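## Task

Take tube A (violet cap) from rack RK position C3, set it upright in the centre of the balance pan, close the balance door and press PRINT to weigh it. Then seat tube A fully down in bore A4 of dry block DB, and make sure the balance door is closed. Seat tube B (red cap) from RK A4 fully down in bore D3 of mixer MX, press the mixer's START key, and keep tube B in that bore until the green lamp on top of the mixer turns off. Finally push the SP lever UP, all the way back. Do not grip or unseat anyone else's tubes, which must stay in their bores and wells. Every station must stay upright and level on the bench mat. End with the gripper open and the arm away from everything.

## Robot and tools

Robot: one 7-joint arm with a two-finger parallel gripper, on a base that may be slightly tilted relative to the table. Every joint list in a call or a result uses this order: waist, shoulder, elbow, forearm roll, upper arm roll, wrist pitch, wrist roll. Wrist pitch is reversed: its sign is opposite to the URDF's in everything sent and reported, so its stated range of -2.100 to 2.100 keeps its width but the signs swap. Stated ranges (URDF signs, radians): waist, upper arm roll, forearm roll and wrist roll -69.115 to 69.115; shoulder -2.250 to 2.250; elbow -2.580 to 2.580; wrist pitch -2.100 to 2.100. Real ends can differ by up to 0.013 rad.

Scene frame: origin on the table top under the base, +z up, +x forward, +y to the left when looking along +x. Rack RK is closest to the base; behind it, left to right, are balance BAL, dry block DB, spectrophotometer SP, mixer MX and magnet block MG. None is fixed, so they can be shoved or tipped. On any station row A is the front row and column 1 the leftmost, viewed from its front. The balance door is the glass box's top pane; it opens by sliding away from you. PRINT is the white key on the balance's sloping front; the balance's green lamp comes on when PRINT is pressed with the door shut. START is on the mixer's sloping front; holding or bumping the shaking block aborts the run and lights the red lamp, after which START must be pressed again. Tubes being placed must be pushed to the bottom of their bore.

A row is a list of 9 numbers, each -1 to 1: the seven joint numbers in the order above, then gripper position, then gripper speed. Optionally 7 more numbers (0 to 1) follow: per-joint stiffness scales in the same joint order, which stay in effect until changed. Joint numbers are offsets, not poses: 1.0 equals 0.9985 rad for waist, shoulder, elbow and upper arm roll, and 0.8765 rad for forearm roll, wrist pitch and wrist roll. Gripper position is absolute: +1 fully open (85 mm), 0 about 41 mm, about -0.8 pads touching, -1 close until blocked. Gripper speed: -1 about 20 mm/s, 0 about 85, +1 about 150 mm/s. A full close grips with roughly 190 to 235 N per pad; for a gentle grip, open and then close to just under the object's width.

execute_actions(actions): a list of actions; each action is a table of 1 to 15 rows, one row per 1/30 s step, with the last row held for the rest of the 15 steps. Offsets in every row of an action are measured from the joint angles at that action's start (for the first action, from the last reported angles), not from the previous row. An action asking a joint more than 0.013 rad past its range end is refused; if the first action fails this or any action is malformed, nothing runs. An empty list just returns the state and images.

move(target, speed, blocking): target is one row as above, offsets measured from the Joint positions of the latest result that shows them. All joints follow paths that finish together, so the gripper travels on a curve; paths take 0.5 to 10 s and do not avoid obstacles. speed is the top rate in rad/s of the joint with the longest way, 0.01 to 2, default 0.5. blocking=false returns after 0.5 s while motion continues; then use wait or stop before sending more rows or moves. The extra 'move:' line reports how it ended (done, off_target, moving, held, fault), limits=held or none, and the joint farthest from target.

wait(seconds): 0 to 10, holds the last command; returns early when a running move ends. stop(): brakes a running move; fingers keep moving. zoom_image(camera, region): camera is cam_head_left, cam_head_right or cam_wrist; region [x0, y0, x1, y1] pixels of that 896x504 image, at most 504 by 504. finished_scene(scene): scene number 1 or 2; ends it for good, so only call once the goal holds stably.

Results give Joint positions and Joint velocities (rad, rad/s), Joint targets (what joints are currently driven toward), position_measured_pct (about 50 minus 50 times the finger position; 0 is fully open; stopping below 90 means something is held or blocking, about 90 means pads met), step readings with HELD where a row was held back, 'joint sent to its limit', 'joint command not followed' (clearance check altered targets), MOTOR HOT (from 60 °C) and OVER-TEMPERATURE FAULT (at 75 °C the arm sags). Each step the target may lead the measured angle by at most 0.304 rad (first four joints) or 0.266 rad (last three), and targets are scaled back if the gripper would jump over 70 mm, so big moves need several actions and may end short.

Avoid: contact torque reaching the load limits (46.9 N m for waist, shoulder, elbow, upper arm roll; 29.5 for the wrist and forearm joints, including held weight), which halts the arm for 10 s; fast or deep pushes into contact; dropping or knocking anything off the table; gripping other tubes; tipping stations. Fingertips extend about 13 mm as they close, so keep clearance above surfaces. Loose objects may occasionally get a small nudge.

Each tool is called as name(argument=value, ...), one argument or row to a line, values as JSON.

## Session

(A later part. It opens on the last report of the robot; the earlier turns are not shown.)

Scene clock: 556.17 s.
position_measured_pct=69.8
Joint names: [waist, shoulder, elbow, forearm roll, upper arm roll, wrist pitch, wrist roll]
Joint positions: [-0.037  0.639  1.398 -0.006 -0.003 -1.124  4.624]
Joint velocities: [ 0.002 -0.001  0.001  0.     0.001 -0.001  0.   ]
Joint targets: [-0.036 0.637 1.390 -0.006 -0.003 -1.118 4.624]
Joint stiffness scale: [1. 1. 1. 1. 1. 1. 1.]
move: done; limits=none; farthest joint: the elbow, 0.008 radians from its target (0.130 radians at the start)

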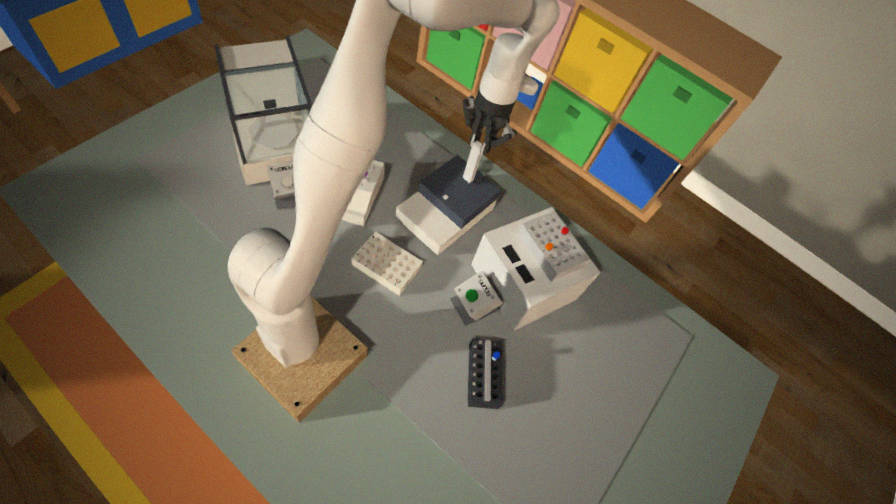

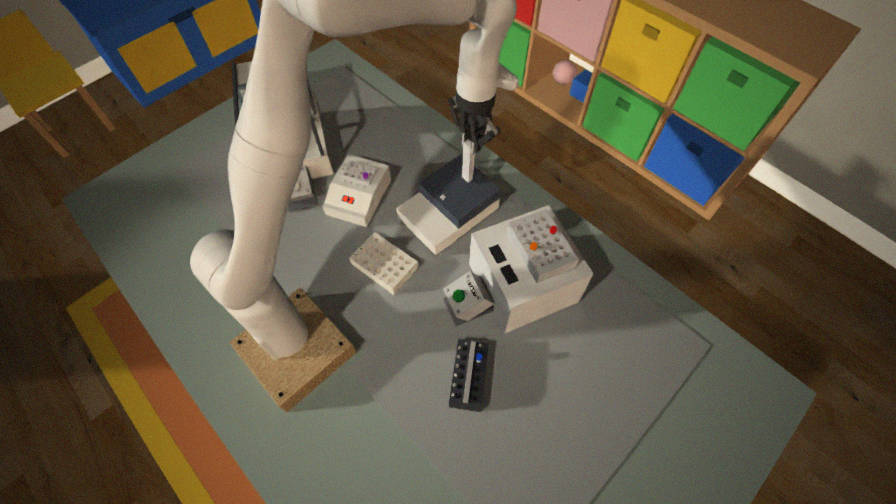

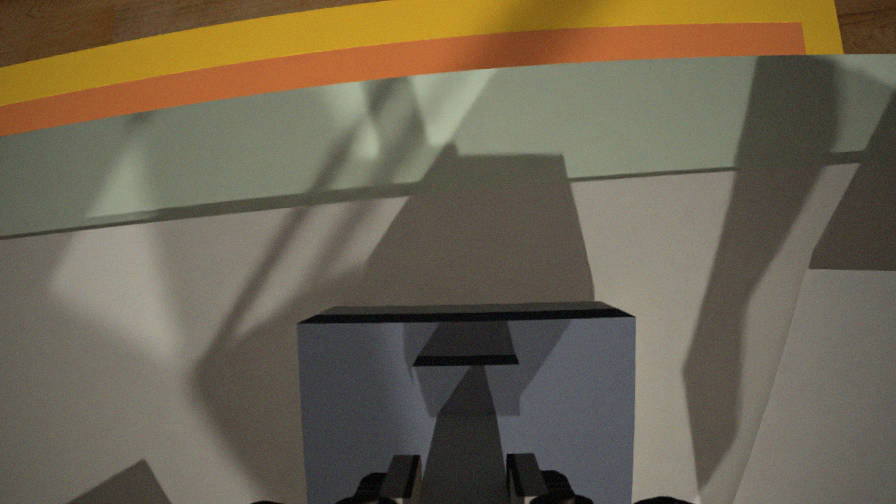

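move(
  target=[0,0,0,0,0,0,0,0,-0.5],
)

zoom_image(
  camera="cam_head_right",
  region=[380,80,540,260],
)

Scene clock: 559.97 s.
position_measured_pct=50.0
Joint names: [waist, shoulder, elbow, forearm roll, upper arm roll, wrist pitch, wrist roll]
Joint positions: [-0.037  0.637  1.397 -0.006 -0.003 -1.124  4.624]
Joint velocities: [ 0.001  0.    -0.    -0.001  0.001 -0.001  0.   ]
Joint targets: [-0.037 0.639 1.398 -0.006 -0.003 -1.124 4.624]
Joint stiffness scale: [1. 1. 1. 1. 1. 1. 1.]
move: done; limits=none; farthest joint: the shoulder, 0.002 radians from its target (0.000 radians at the start)

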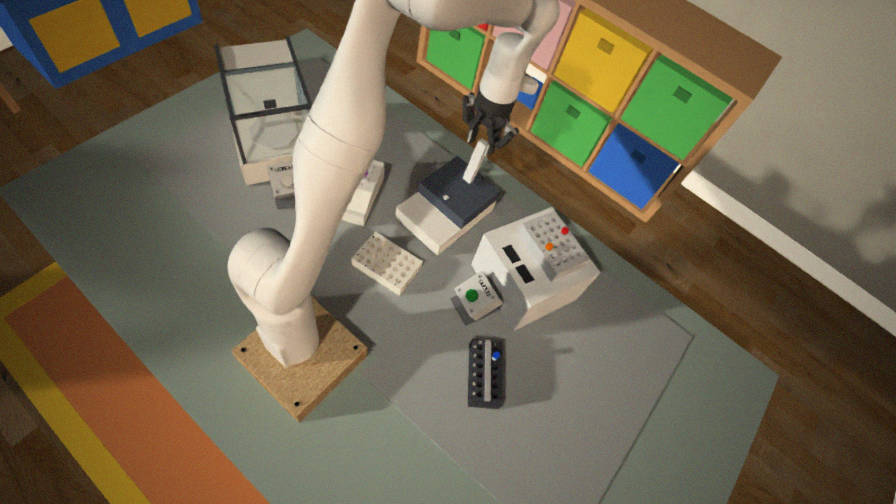

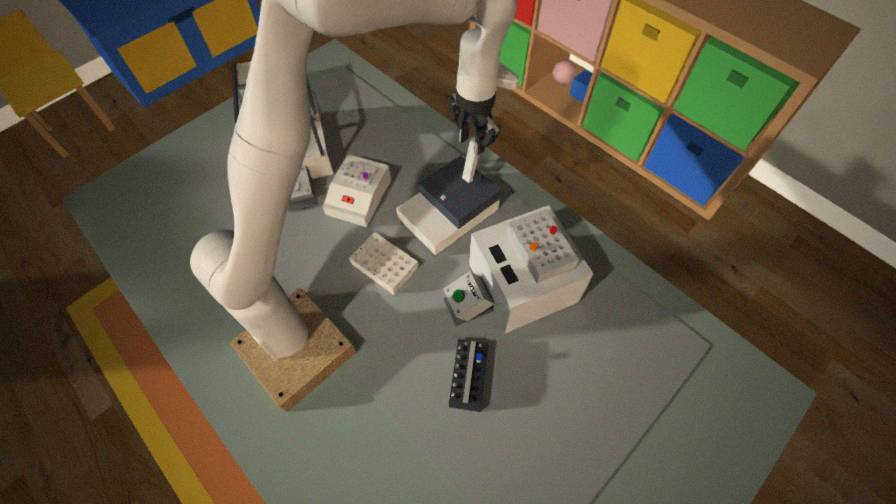

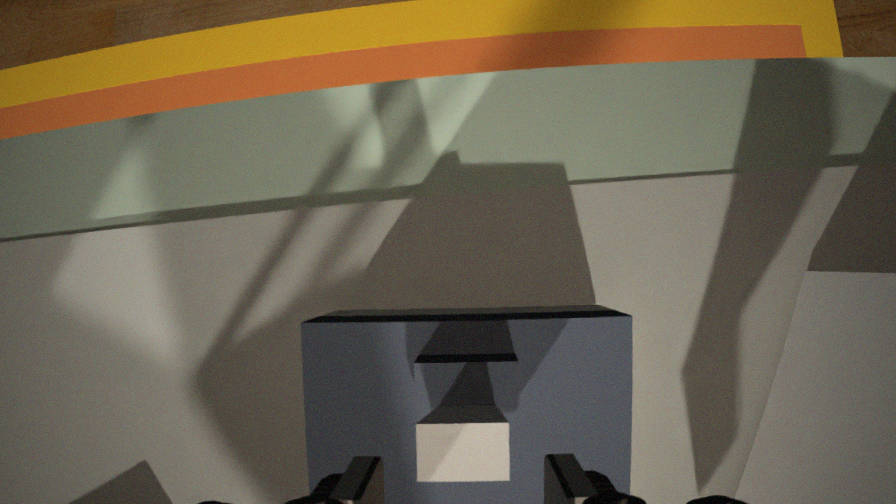

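Region (380, 80, 540, 260) of cam_head_right's 896x504 image, scaled by 2.800, with more detail than that image has.

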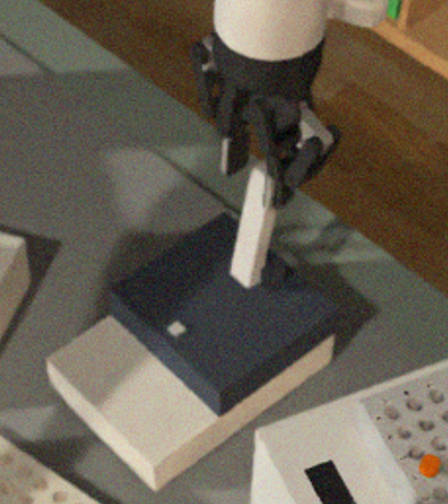

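It sprang back to its stop by itself. Lift clear.

move(
  target=[0,-0.3,0,0,0,-0.2,0,0,0],
)

Scene clock: 564.93 s.
position_measured_pct=50.0
Joint names: [waist, shoulder, elbow, forearm roll, upper arm roll, wrist pitch, wrist roll]
Joint positions: [-0.037  0.34   1.397 -0.006 -0.003 -1.294  4.624]
Joint velocities: [-0.001 -0.002  0.     0.    -0.     0.001  0.   ]
Joint targets: [-0.037 0.337 1.397 -0.006 -0.003 -1.299 4.624]
Joint stiffness scale: [1. 1. 1. 1. 1. 1. 1.]
move: done; limits=none; farthest joint: the wrist pitch, 0.005 radians from its target (0.175 radians at the start)

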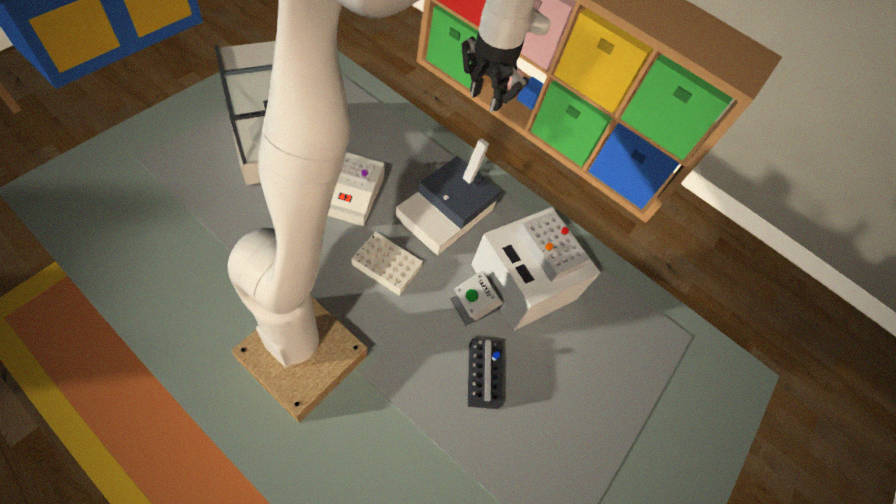

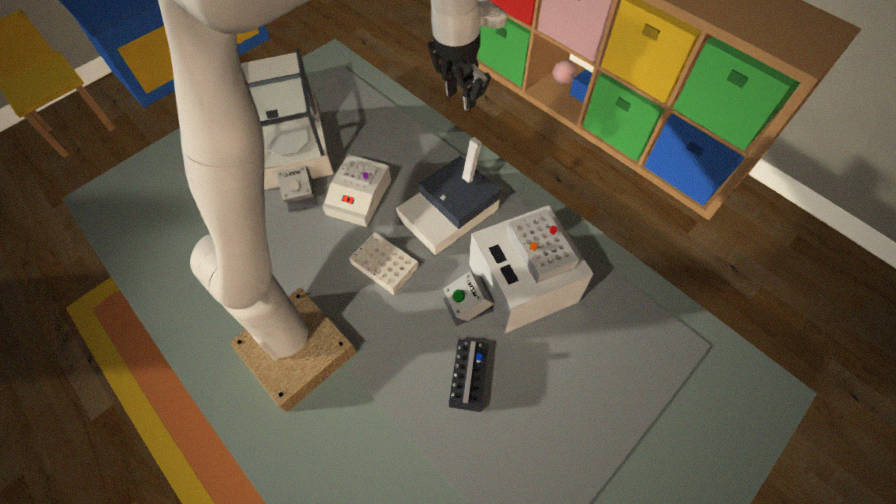

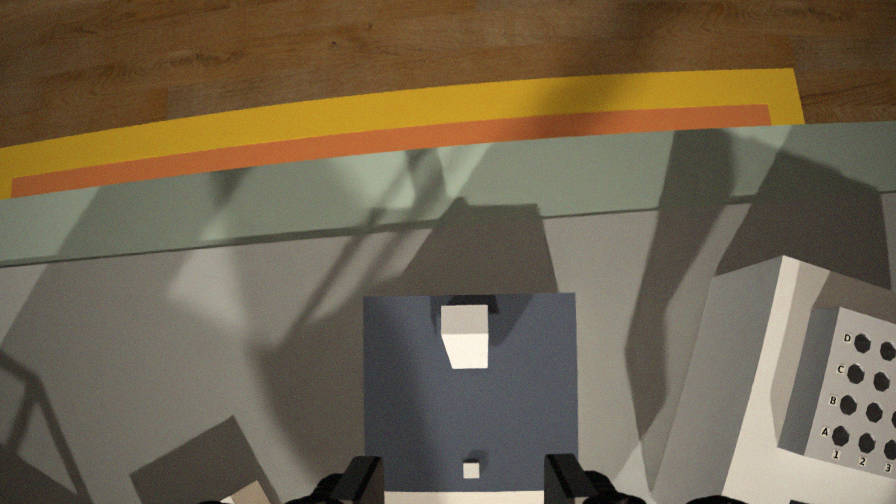

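finished_scene(
  scene=1,
)

The scene is finished: the task was done.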